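# Place a golf ball centered on the rubber tee

## Task

Put one golf ball, any of them, on the rubber tee so it rests centered over the tee's hole; it must stay there on its own after the gripper has released it and moved away.

## Robot and tools

Robot: a single Doosan M1013 six-joint arm with a Robotiq 2F-140 two-finger gripper. The fingers point along the gripper's +z axis and close along its y axis. end_effector_position is the point between the pads when closed; closed fingertips extend about 33 mm past it, fully open about 9 mm. Closing pushes the fingertips roughly 24 mm farther out, so keep that clearance above the table or tee.

Frames: the scene frame has its origin on the table top under the arm base, +z up, +y to the left when looking along +x. State lines report end_effector_position (m), end_effector_quat_wxyz and velocities in this frame. Reported hand position may drift from the truth, worse at long reach.

execute_actions: takes "actions", a list of zero or one item, plus optional "pictures" (bool). An empty list just returns the state with pictures. An action item has "rows" (1 to 15 rows) and "steps" (10 to 15, default 15; one step is 1/30 s); each row covers one step and the last row repeats to fill. A wait item has only "steps" (up to 300), counted from the previous result, so reply time is included. A refused call sends nothing.

Row layout (one list of 9 numbers, each in [-1, 1], for the single arm): dx, dy, dz, rx, ry, rz, position, force_limit, speed. The first six are an offset, not a pose: expressed in the gripper's own axes and measured from the gripper pose in the latest result that shows it (before any such result in the scene, or for later calls in the same reply, from where the robot is when the action begins). Each row is measured from that same base, not from the row before. Scale: 1.0 equals 0.6 m or 180 degrees; rx, ry, rz form one rotation vector. All zeros drives back to the base pose; it is not a hold. Gripper values are absolute: position +1 fully open (140 mm), about -0.8 pads touch, -1 closes until blocked. force_limit -1/0/+1 gives about 14/60/107 N; speed -1/0/+1 gives about 30/140/250 mm/s gap change.

Each control step the command is clipped to within 70 mm and 16 degrees of the measured pose; position is prioritized over orientation. After an action the arm only continues to the last clipped target, so check the returned pose and send the remainder. Results are taken 10 steps before the action ends; those steps run during your next reply. Only results with nothing pending show a "Hand target" line. "pose unreachable" or HELD marks steps where the clearance check changed or blocked the command.

move: "target" is one 9-number row as above (offset in gripper axes from the same base rule; finger values sent at the start); "speed" in m/s, 0.002 to 0.5, default 0.25 (rotation up to twice that in rad/s). It follows a straight path lasting 0.5 to 10 s (cut off at 10 s), taking the shorter turn, and does not avoid obstacles. Result adds a "move:" line with the ending (done, off_target, moving, held, fault), limits (paced = clipped; held = some steps blocked, after which it may speed up) and the distance to target. Includes pictures.

wait: "seconds" 0 to 10; sends nothing new. zoom_image: "camera" (cam_high, cam_low, cam_wrist) and "region" [x0, y0, x1, y1] in pixels, at most 504x504, from the latest full 896x504 image. read_manual: licence texts only. finished_scene: "scene" number (1 or 2); irreversible, reports success and gives the next task.

Gripping: send position -1 and confirm object_status 2. Codes: 0 moving, 1 blocked while opening, 2 blocked while closing, 3 reached target or pads met. To squeeze harder while holding, raise force_limit and change position slightly (-1 to -0.98). position_measured is in counts: 3 open, 230 pads meeting.

Faults: a joint torque at its load limit (waist/shoulder 316, elbow 148, wrist joints 41.8 N m) or an external force of 144 N halts the arm for 10 s and drops the rest of the call. The arm is stiff, so aiming even slightly past a firm contact can trigger this; approach the tee and table slowly and stop at contact. Holding loads heats motors; MOTOR HOT warns before an over-temperature brake stop. Avoid drops, slips, slams, hard pushes and knocking anything off the table (that fails). Random tugs may hit held or loose objects. Finish by opening the fingers and lifting away so the ball rests on the tee alone.

Each tool is called after "Request:" as name(argument=value, ...) on one line, values as JSON.

## Session

Request:
execute_actions(actions=[])

Scene clock: 0.00 s of 5700.00 s.
end_effector_position=(+0.3256, +0.3487, +0.1232) position_measured=3 object_status=3 end_effector_quat_wxyz=(+0.435, +0.777, -0.074, -0.450) end_effector_velocity=(+0.001, +0.001, -0.000) end_effector_angular_velocity=(+0.000, -0.002, -0.000)
Joint positions: [0.704 0.865 1.653 0.048 1.973 2.449]
Joint velocities: [ 0.     0.    -0.002 -0.    -0.     0.001]
Hand target: +0.326, +0.349, +0.123; +0.435, +0.777, -0.074, -0.450
camera_calibration (this result's frames):
cam_wrist: T_world_to_cam=[[0.319387, -0.584894, 0.745581, 0.00364694], [-0.319529, 0.674241, 0.665808, -0.192172], [-0.892128, -0.450885, 0.0284531, 0.624637], [0, 0, 0, 1]] pos_world=[0.494687, 0.413343, 0.107458]

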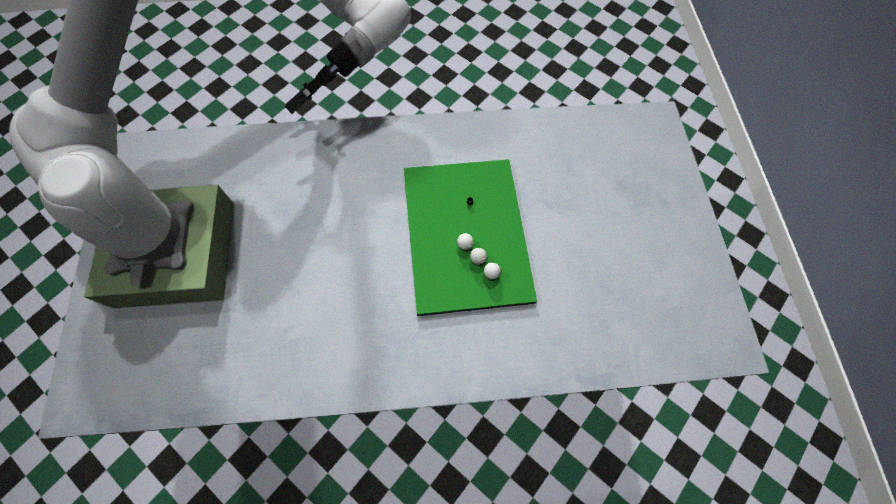

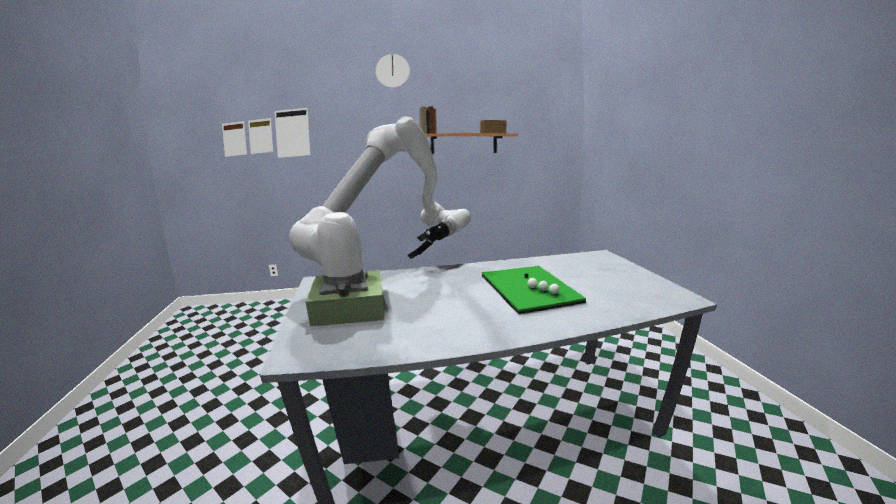

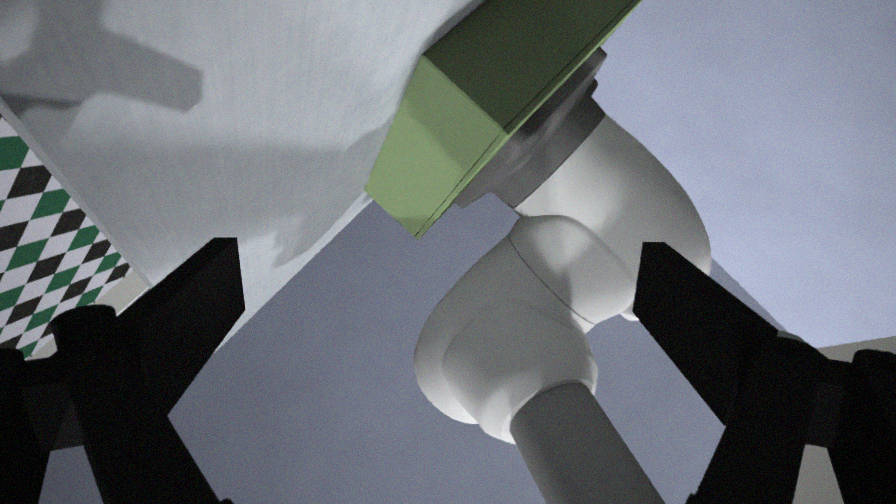

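Request:
move(target=[0.712,0.652,-0.163,0.418,0.139,0.206,0.2,-0.5,0])

Scene clock: 3.73 s of 5700.00 s.
end_effector_position=(+0.7573, -0.0474, +0.1648) position_measured=104 object_status=3 end_effector_quat_wxyz=(-0.001, +0.887, -0.462, +0.001) end_effector_velocity=(+0.001, +0.000, +0.000) end_effector_angular_velocity=(+0.001, +0.000, -0.002)
Joint positions: [-0.126  0.49   1.658  0.015  0.999  2.409]
Joint velocities: [-0.     0.001 -0.002  0.001  0.001  0.001]
Hand target: +0.757, -0.047, +0.165; -0.001, +0.887, -0.462, +0.001
Off the commanded pose: 0.001 m, 0 deg.
Kept back: nothing.
move: done
camera_calibration (this result's frames):
cam_wrist: T_world_to_cam=[[-0.81255, -0.580992, 0.0470208, 0.575582], [-0.540931, 0.781652, 0.310505, 0.416458], [-0.217155, 0.226866, -0.949408, 0.512138], [0, 0, 0, 1]] pos_world=[0.804177, -0.107304, 0.329851]

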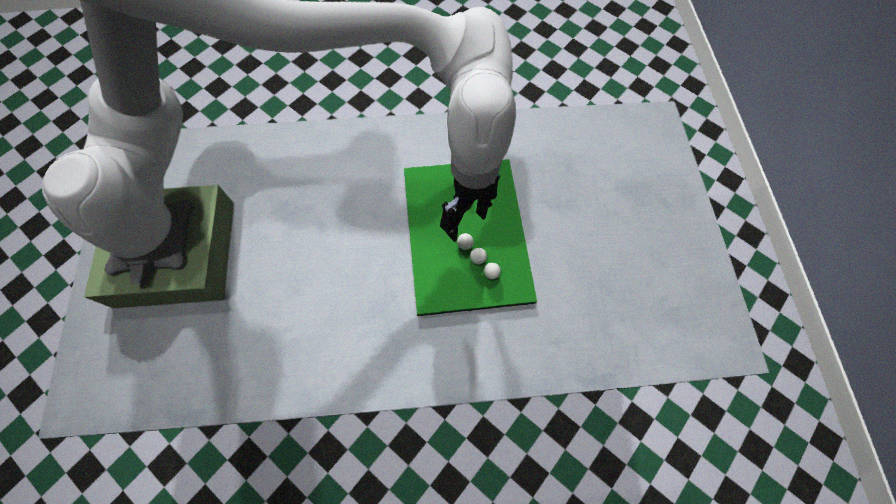

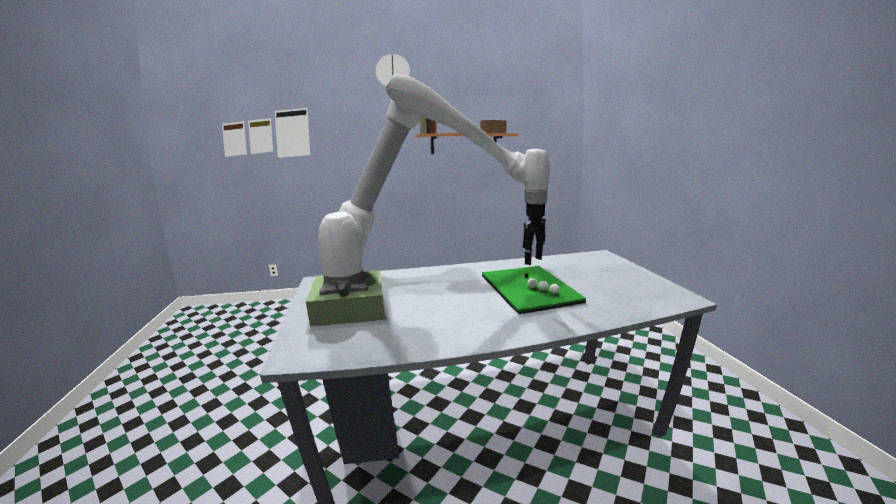

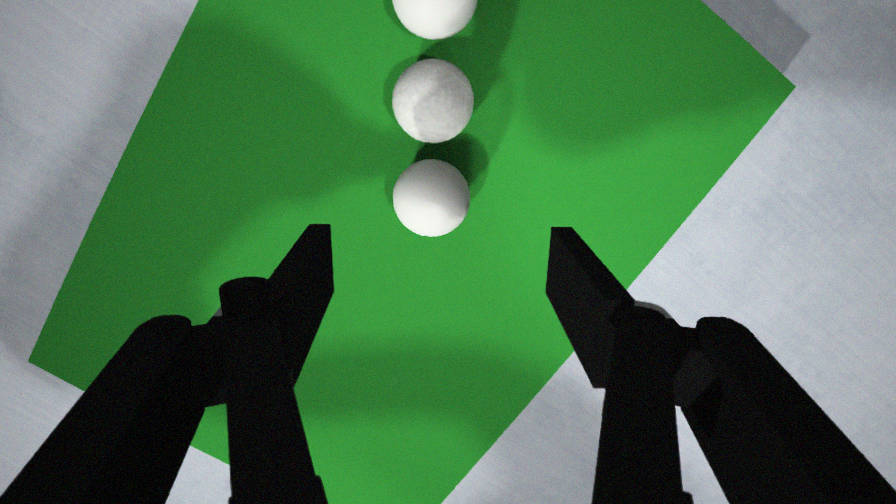

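Request:
move(target=[0.004,-0.003,0.16,0,0,0,0.2,-0.5,0], speed=0.12)

Scene clock: 5.20 s of 5700.00 s.
end_effector_position=(+0.7605, -0.0483, +0.0688) position_measured=104 object_status=3 end_effector_quat_wxyz=(-0.001, +0.887, -0.462, +0.001) end_effector_velocity=(+0.000, +0.000, +0.000) end_effector_angular_velocity=(+0.000, -0.000, -0.000)
Joint positions: [-0.125  0.588  1.707  0.017  0.853  2.406]
Joint velocities: [ 0.    -0.    -0.001  0.     0.001  0.001]
Hand target: +0.761, -0.048, +0.069; -0.001, +0.887, -0.462, +0.001
Off the commanded pose: 0.000 m, 0 deg.
Kept back: nothing.
move: done
camera_calibration (this result's frames):
cam_wrist: T_world_to_cam=[[-0.812531, -0.581017, 0.0470382, 0.58213], [-0.540924, 0.78161, 0.310625, 0.448611], [-0.217244, 0.226948, -0.949368, 0.421877], [0, 0, 0, 1]] pos_world=[0.807314, -0.108155, 0.233785]

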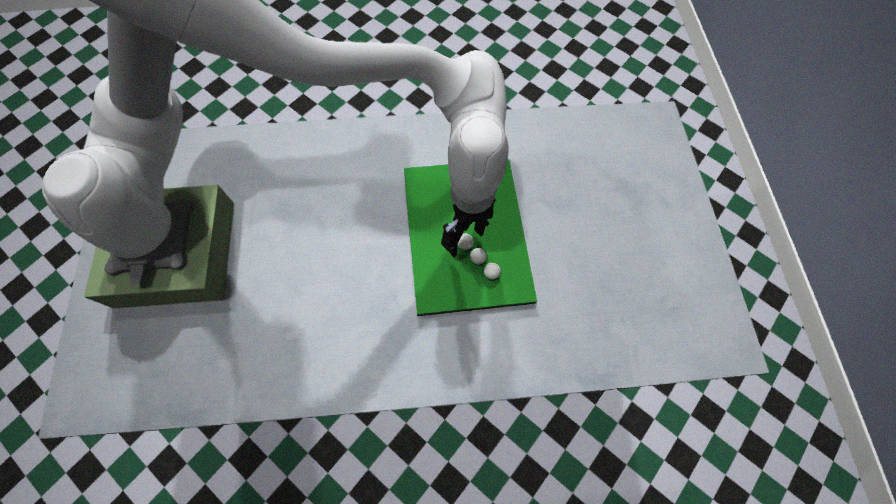

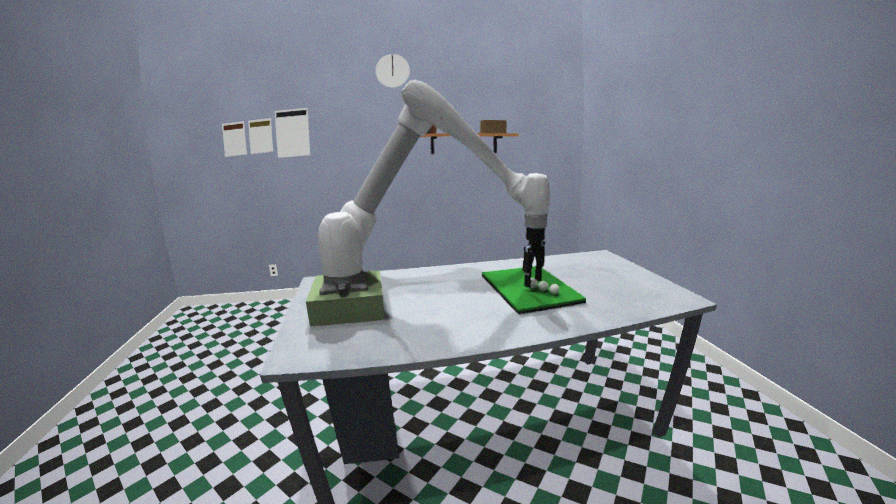

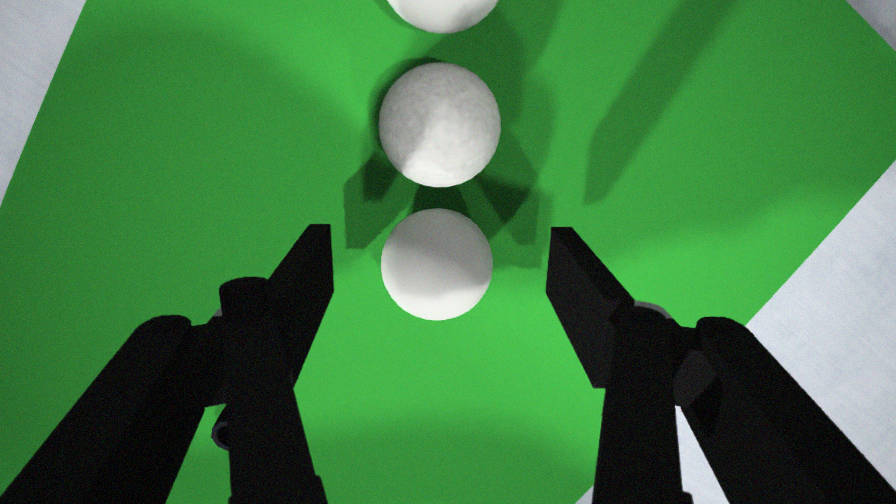

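Request:
move(target=[0,-0.002,0.015,0,0,0,0.2,-0.5,0], speed=0.05)

Request:
move(target=[0,0,0,0,0,0,-1,-0.3,-0.5])

Request:
move(target=[0,0,-0.085,0,0,0,-1,-0.3,-0.5])

Request:
move(target=[-0.18,-0.147,0,0,0,0,-1,-0.3,-0.5])

Scene clock: 7.47 s of 5700.00 s.
end_effector_position=(+0.7615, -0.0476, +0.0598) position_measured=104 object_status=3 end_effector_quat_wxyz=(-0.001, +0.887, -0.462, +0.001) end_effector_velocity=(+0.001, -0.000, -0.000) end_effector_angular_velocity=(-0.000, -0.001, -0.001)
Joint positions: [-0.124  0.599  1.709  0.017  0.84   2.407]
Joint velocities: [-0.     0.    -0.    -0.    -0.001  0.   ]
Hand target: +0.761, -0.048, +0.060; -0.001, +0.887, -0.462, +0.001
Off the commanded pose: 0.000 m, 0 deg.
Kept back: nothing.
move: done
camera_calibration (this result's frames):
cam_wrist: T_world_to_cam=[[-0.812529, -0.581021, 0.0470248, 0.583787], [-0.540932, 0.781606, 0.31062, 0.45142], [-0.217232, 0.22695, -0.94937, 0.413397], [0, 0, 0, 1]] pos_world=[0.808334, -0.107461, 0.224795]

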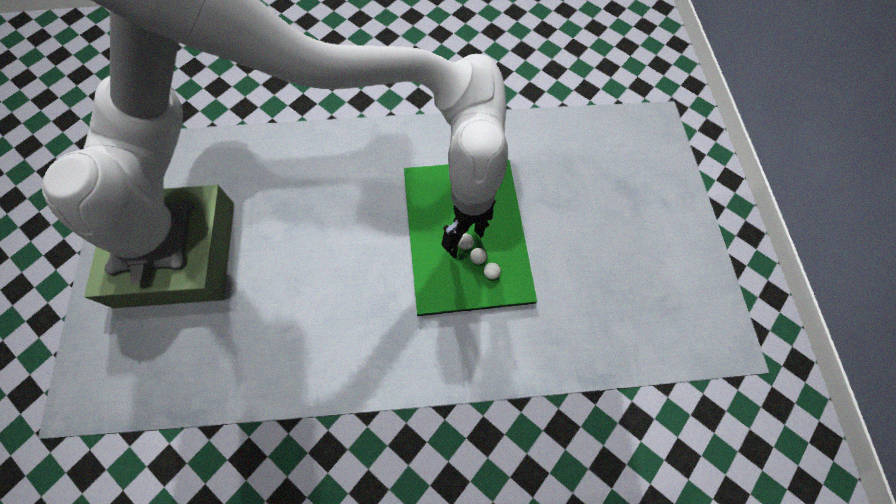

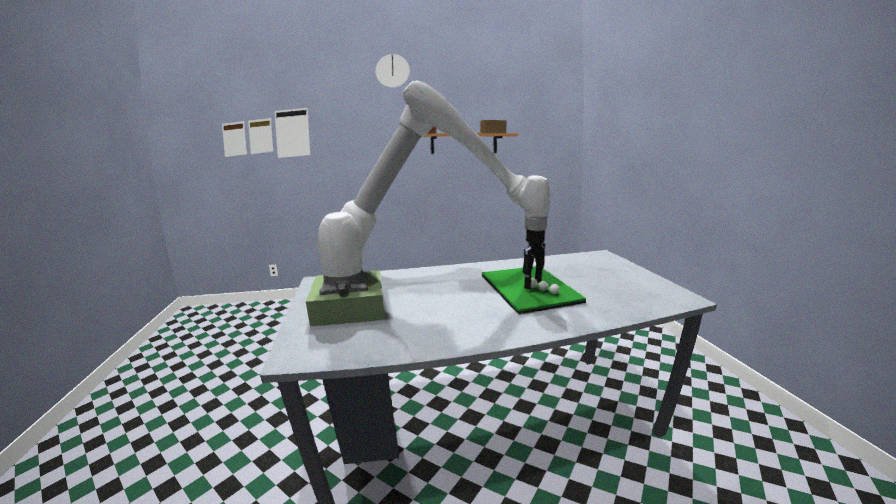

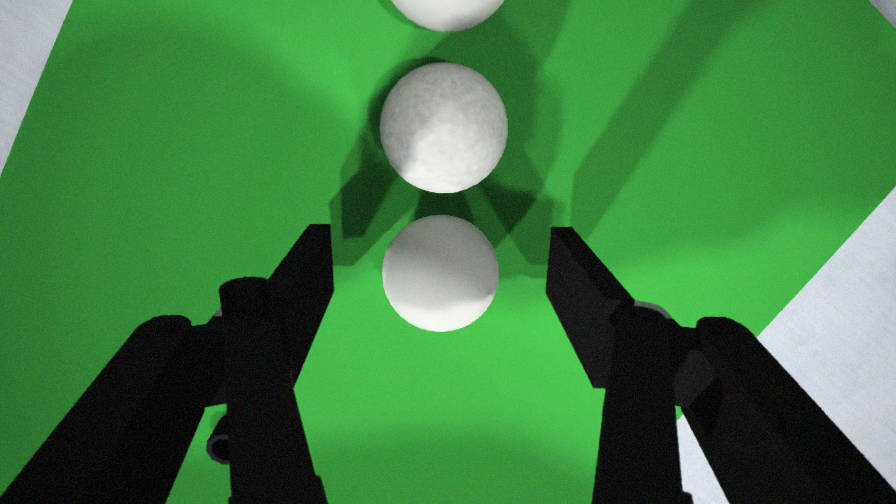

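Scene clock: 8.20 s of 5700.00 s.
end_effector_position=(+0.7615, -0.0476, +0.0598) position_measured=171 object_status=2 end_effector_quat_wxyz=(-0.001, +0.887, -0.462, +0.001) end_effector_velocity=(-0.000, +0.000, +0.000) end_effector_angular_velocity=(+0.001, +0.001, -0.001)
Joint positions: [-0.124  0.599  1.709  0.017  0.84   2.407]
Joint velocities: [-0.     0.    -0.001  0.001  0.002  0.   ]
Hand target: +0.761, -0.048, +0.060; -0.001, +0.887, -0.462, +0.001
Off the commanded pose: 0.000 m, 0 deg.
Kept back: nothing.
move: done
camera_calibration (this result's frames):
cam_wrist: T_world_to_cam=[[-0.81253, -0.58102, 0.0470203, 0.58379], [-0.540933, 0.781607, 0.310617, 0.451421], [-0.217226, 0.226951, -0.949371, 0.413394], [0, 0, 0, 1]] pos_world=[0.808335, -0.10746, 0.224795]

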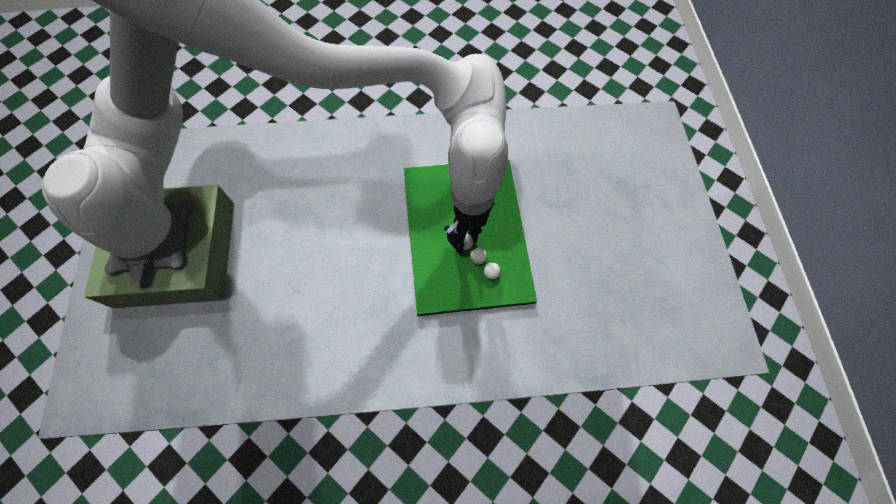

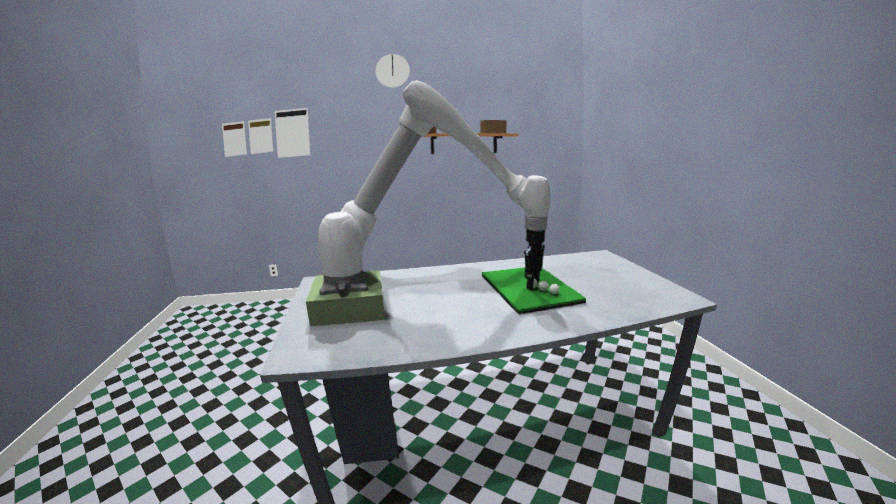

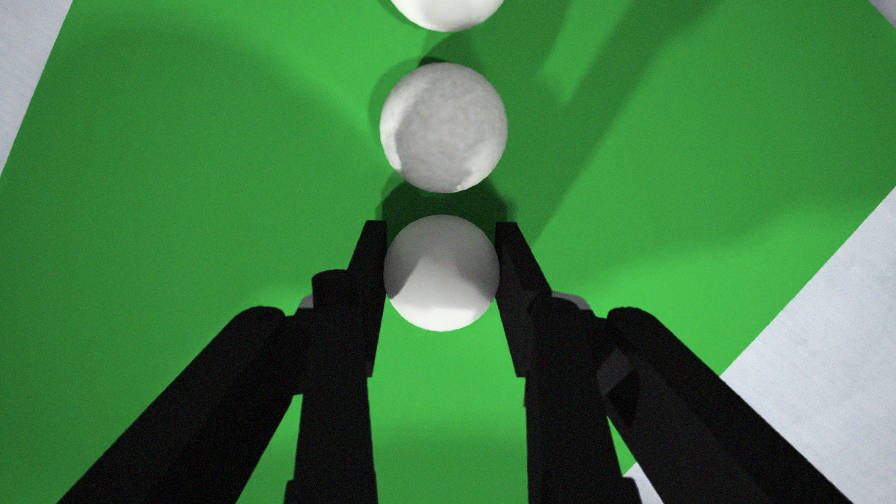

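Scene clock: 8.93 s of 5700.00 s.
end_effector_position=(+0.7613, -0.0476, +0.1108) position_measured=171 object_status=2 end_effector_quat_wxyz=(-0.001, +0.887, -0.462, +0.001) end_effector_velocity=(+0.000, -0.000, +0.001) end_effector_angular_velocity=(+0.001, -0.001, -0.001)
Joint positions: [-0.125  0.546  1.684  0.016  0.918  2.408]
Joint velocities: [-0.    -0.001 -0.     0.001  0.001  0.   ]
Hand target: +0.761, -0.048, +0.111; -0.001, +0.887, -0.462, +0.001
Off the commanded pose: 0.000 m, 0 deg.
Kept back: nothing.
move: done
camera_calibration (this result's frames):
cam_wrist: T_world_to_cam=[[-0.812498, -0.581057, 0.0471126, 0.581184], [-0.540944, 0.781594, 0.310629, 0.43549], [-0.217316, 0.2269, -0.949363, 0.461802], [0, 0, 0, 1]] pos_world=[0.808144, -0.107458, 0.275761]

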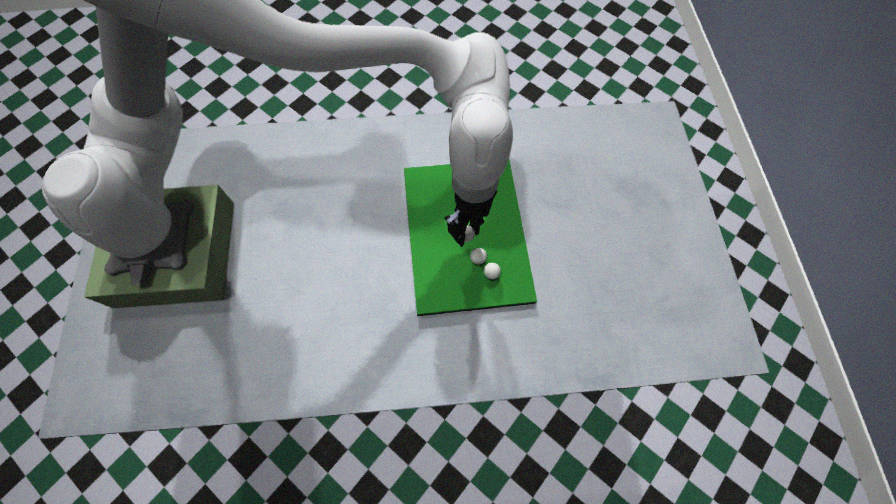

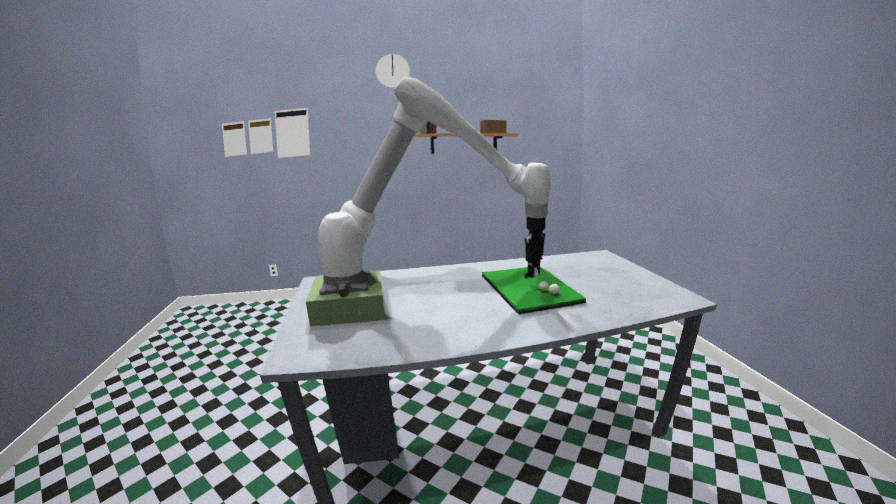

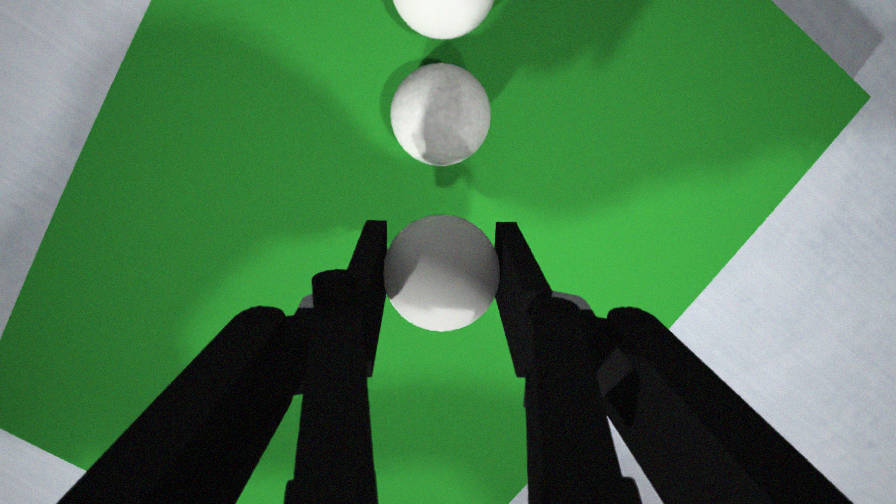

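Scene clock: 9.87 s of 5700.00 s.
end_effector_position=(+0.7719, +0.0914, +0.1109) position_measured=171 object_status=2 end_effector_quat_wxyz=(-0.001, +0.887, -0.462, +0.001) end_effector_velocity=(-0.001, -0.000, -0.001) end_effector_angular_velocity=(-0.000, +0.001, +0.000)
Joint positions: [0.056 0.562 1.652 0.017 0.931 2.589]
Joint velocities: [-0.     0.     0.001 -0.    -0.001 -0.   ]
Hand target: +0.772, +0.091, +0.111; -0.001, +0.887, -0.462, +0.001
Off the commanded pose: 0.000 m, 0 deg.
Kept back: nothing.
move: done
camera_calibration (this result's frames):
cam_wrist: T_world_to_cam=[[-0.812521, -0.581026, 0.047092, 0.670615], [-0.540938, 0.781631, 0.310546, 0.33252], [-0.217244, 0.226852, -0.949391, 0.432668], [0, 0, 0, 1]] pos_world=[0.818756, 0.0315853, 0.275928]

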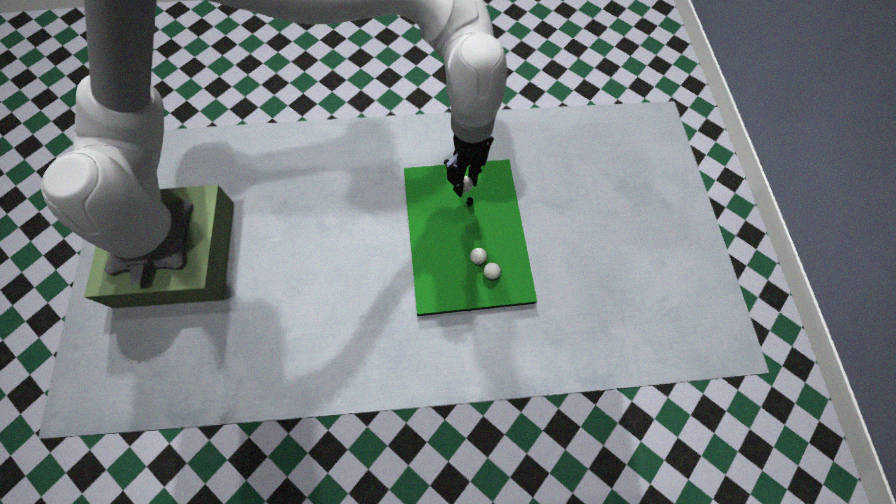

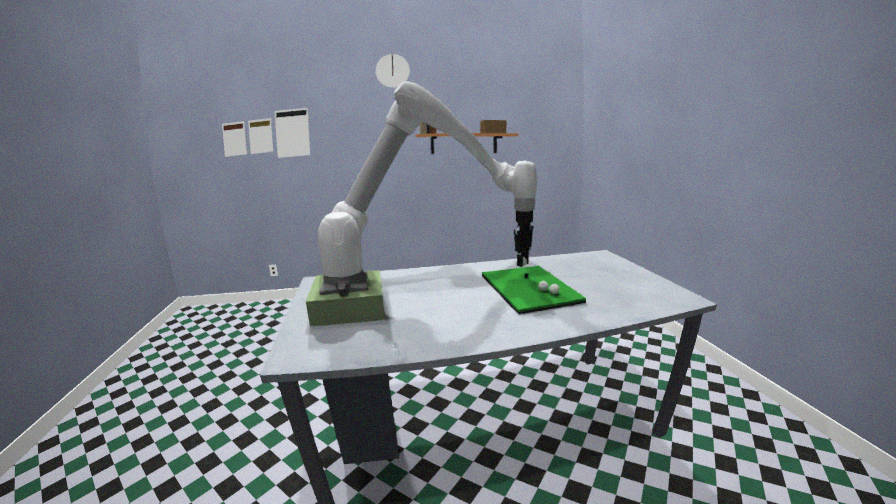

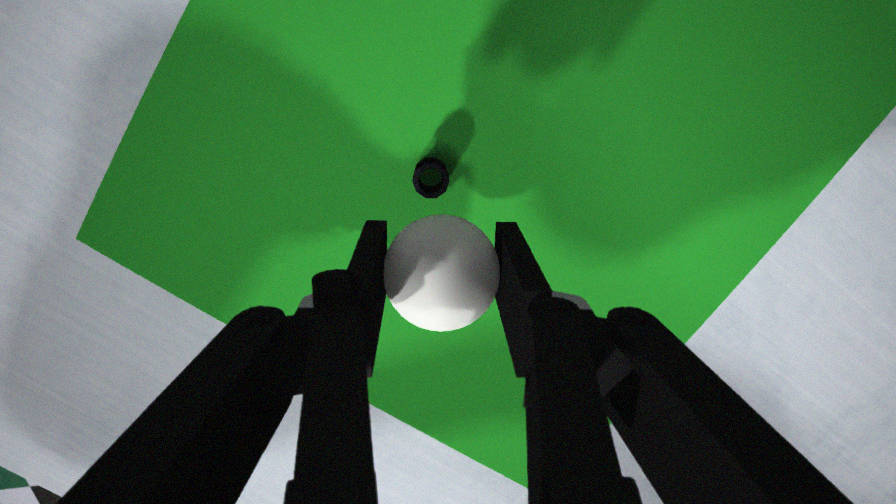

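Request:
move(target=[0.038,-0.006,0.04,0,0,0,-1,-0.3,-0.5], speed=0.08)

Request:
move(target=[0,0,0.017,0,0,0,-1,-0.3,-0.5], speed=0.01)

Request:
move(target=[0,0,0,0,0,0,0.2,-0.3,-0.8])

Request:
move(target=[0,0,-0.2,0,0,0,0.2,-0.3,-0.8])

Scene clock: 11.03 s of 5700.00 s.
end_effector_position=(+0.7880, +0.0748, +0.0870) position_measured=171 object_status=2 end_effector_quat_wxyz=(-0.001, +0.887, -0.462, +0.001) end_effector_velocity=(+0.001, +0.000, +0.001) end_effector_angular_velocity=(+0.001, -0.002, +0.000)
Joint positions: [0.034 0.604 1.633 0.017 0.909 2.567]
Joint velocities: [ 0.    -0.    -0.001  0.001 -0.001 -0.   ]
Hand target: +0.788, +0.075, +0.087; -0.001, +0.887, -0.462, +0.001
Off the commanded pose: 0.000 m, 0 deg.
Kept back: nothing.
move: done
camera_calibration (this result's frames):
cam_wrist: T_world_to_cam=[[-0.812495, -0.581066, 0.0470589, 0.675149], [-0.540986, 0.7816, 0.310541, 0.361664], [-0.217226, 0.226854, -0.949395, 0.417179], [0, 0, 0, 1]] pos_world=[0.834832, 0.0149905, 0.251984]

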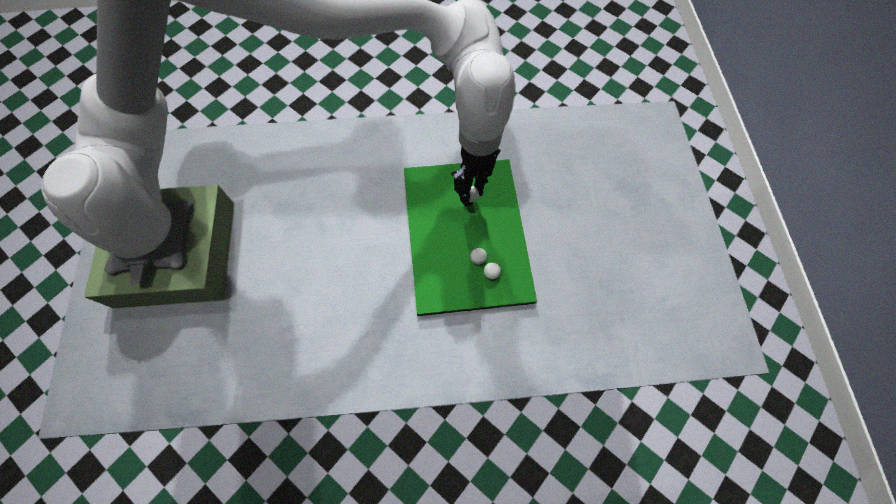

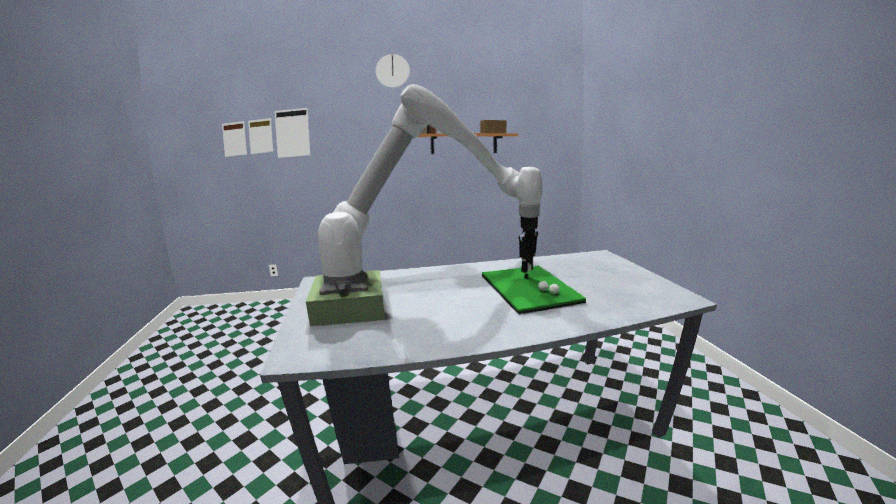

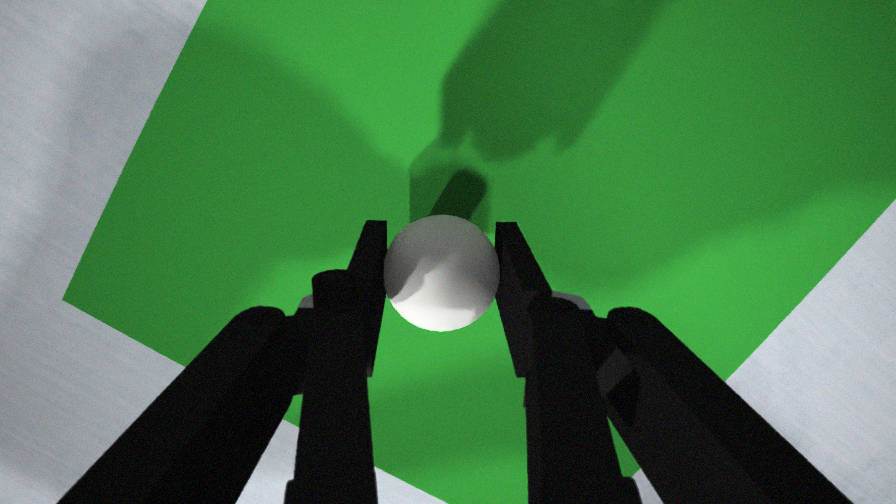

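Scene clock: 12.27 s of 5700.00 s.
end_effector_position=(+0.7880, +0.0747, +0.0768) position_measured=171 object_status=2 end_effector_quat_wxyz=(-0.001, +0.887, -0.462, +0.001) end_effector_velocity=(-0.001, +0.001, +0.000) end_effector_angular_velocity=(+0.002, +0.002, -0.001)
Joint positions: [0.034 0.614 1.637 0.017 0.894 2.566]
Joint velocities: [ 0.001 -0.     0.     0.002  0.002  0.   ]
Hand target: +0.788, +0.075, +0.077; -0.001, +0.887, -0.462, +0.001
Off the commanded pose: 0.000 m, 0 deg.
Kept back: nothing.
move: done
camera_calibration (this result's frames):
cam_wrist: T_world_to_cam=[[-0.812569, -0.580962, 0.0470636, 0.675658], [-0.540881, 0.781667, 0.310554, 0.36484], [-0.217208, 0.22689, -0.94939, 0.407498], [0, 0, 0, 1]] pos_world=[0.834865, 0.0148906, 0.241774]

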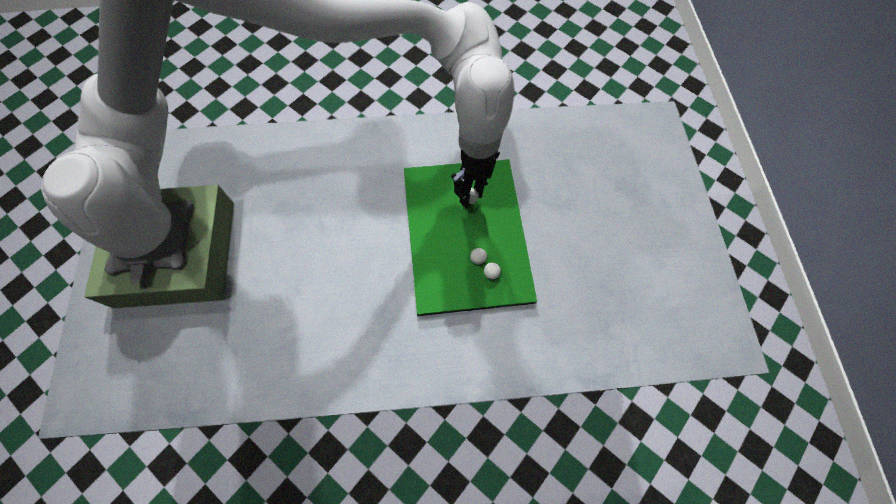

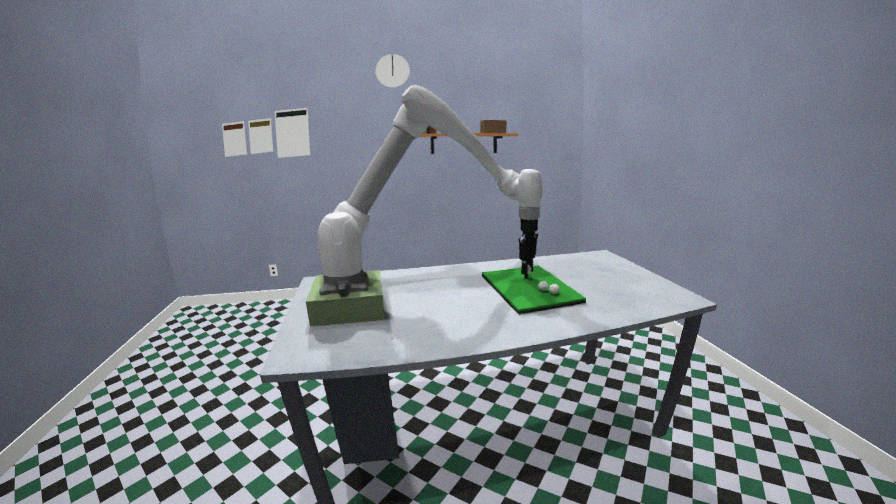

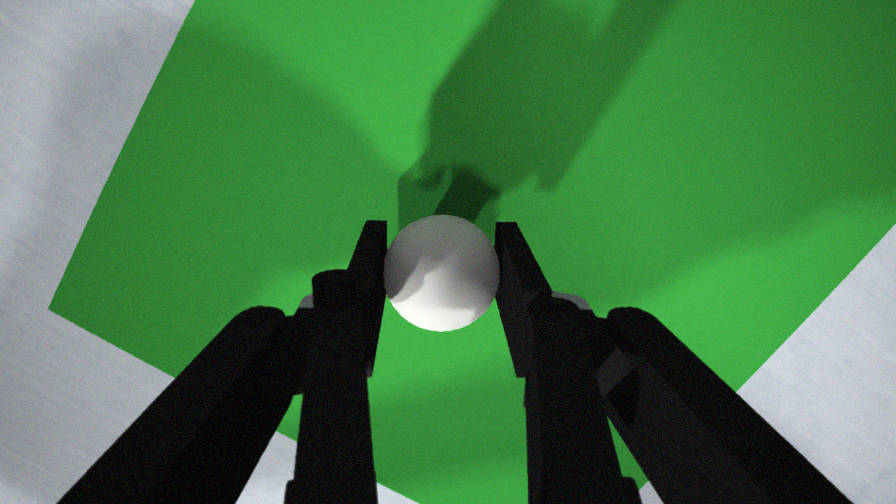

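Scene clock: 13.30 s of 5700.00 s.
end_effector_position=(+0.7880, +0.0748, +0.0768) position_measured=104 object_status=3 end_effector_quat_wxyz=(-0.001, +0.887, -0.462, +0.001) end_effector_velocity=(+0.000, -0.000, +0.000) end_effector_angular_velocity=(-0.000, -0.001, +0.001)
Joint positions: [0.034 0.614 1.637 0.017 0.894 2.566]
Joint velocities: [-0.    -0.     0.    -0.001 -0.    -0.   ]
Hand target: +0.788, +0.075, +0.077; -0.001, +0.887, -0.462, +0.001
Off the commanded pose: 0.000 m, 0 deg.
Kept back: nothing.
move: done
camera_calibration (this result's frames):
cam_wrist: T_world_to_cam=[[-0.81256, -0.580975, 0.0470623, 0.675658], [-0.540894, 0.781659, 0.310553, 0.364841], [-0.21721, 0.226887, -0.94939, 0.407497], [0, 0, 0, 1]] pos_world=[0.834865, 0.0149036, 0.241774]

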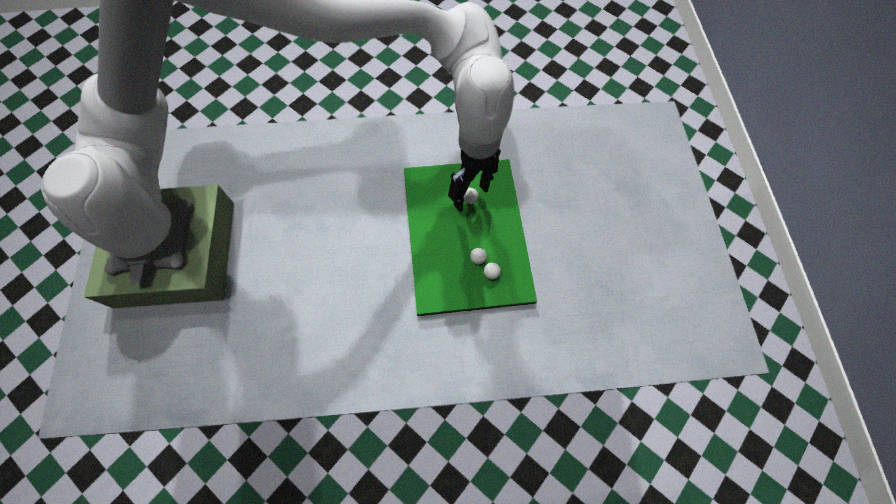

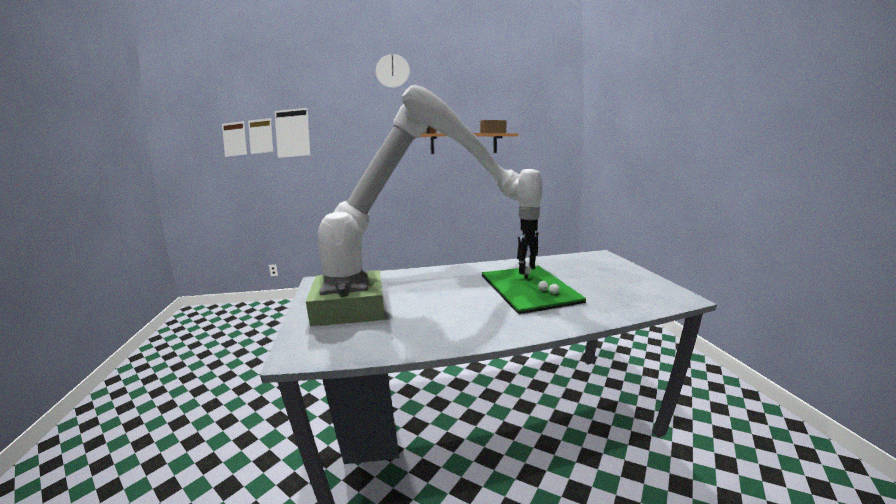

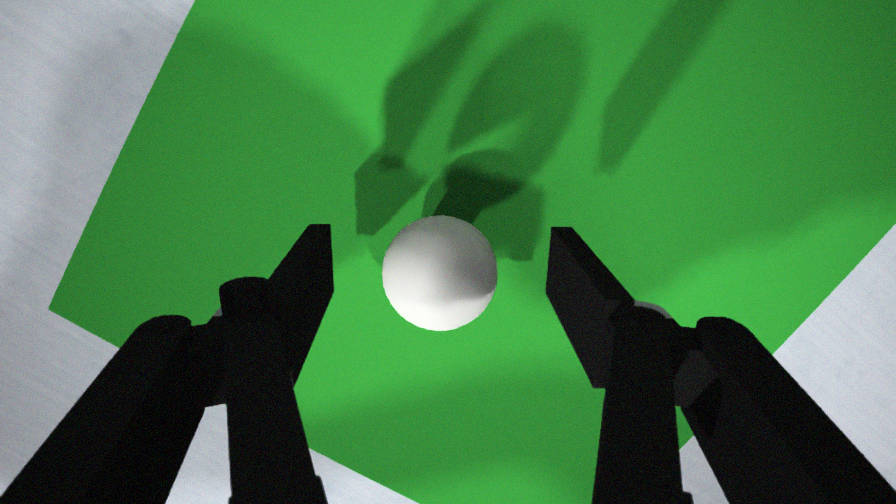

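Scene clock: 14.13 s of 5700.00 s.
end_effector_position=(+0.7875, +0.0746, +0.1968) position_measured=104 object_status=3 end_effector_quat_wxyz=(-0.001, +0.887, -0.462, +0.001) end_effector_velocity=(-0.000, -0.000, +0.000) end_effector_angular_velocity=(-0.000, -0.000, +0.001)
Joint positions: [0.032 0.507 1.562 0.015 1.076 2.568]
Joint velocities: [-0.    -0.     0.    -0.    -0.    -0.001]
Hand target: +0.788, +0.075, +0.197; -0.001, +0.887, -0.462, +0.001
Off the commanded pose: 0.000 m, 0 deg.
Kept back: nothing.
move: done
camera_calibration (this result's frames):
cam_wrist: T_world_to_cam=[[-0.812571, -0.580951, 0.0471693, 0.669524], [-0.540869, 0.781715, 0.310456, 0.327421], [-0.217232, 0.226755, -0.949417, 0.521417], [0, 0, 0, 1]] pos_world=[0.834396, 0.0147765, 0.361811]

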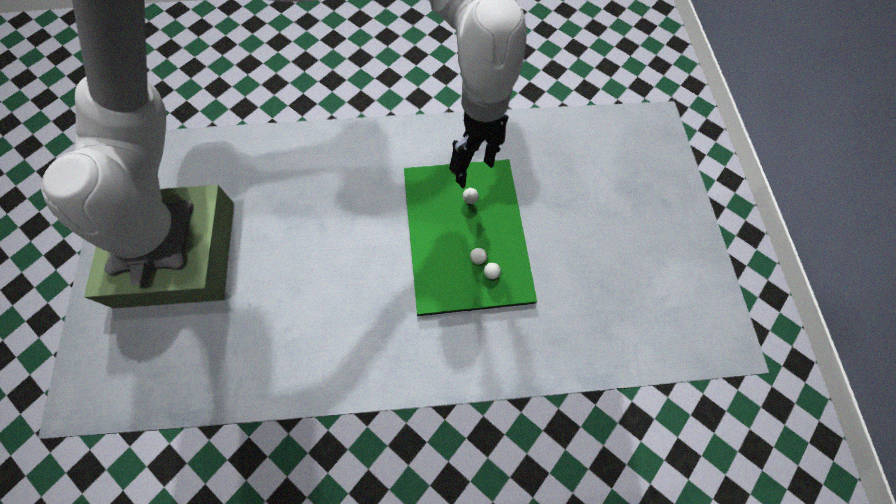

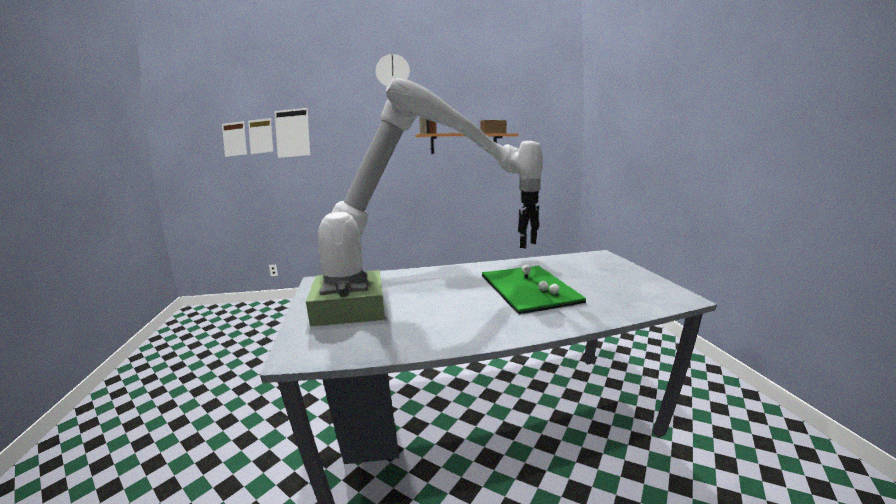

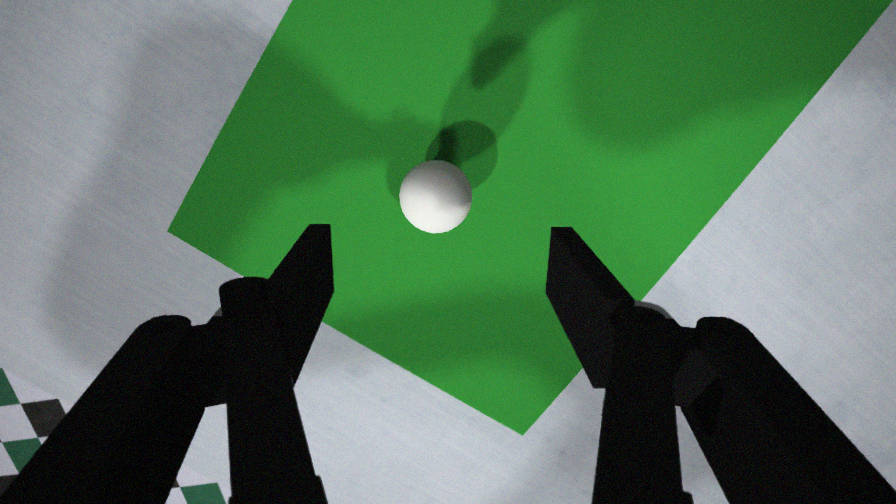

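Request:
finished_scene(scene=2)

The scene is finished: the task was done.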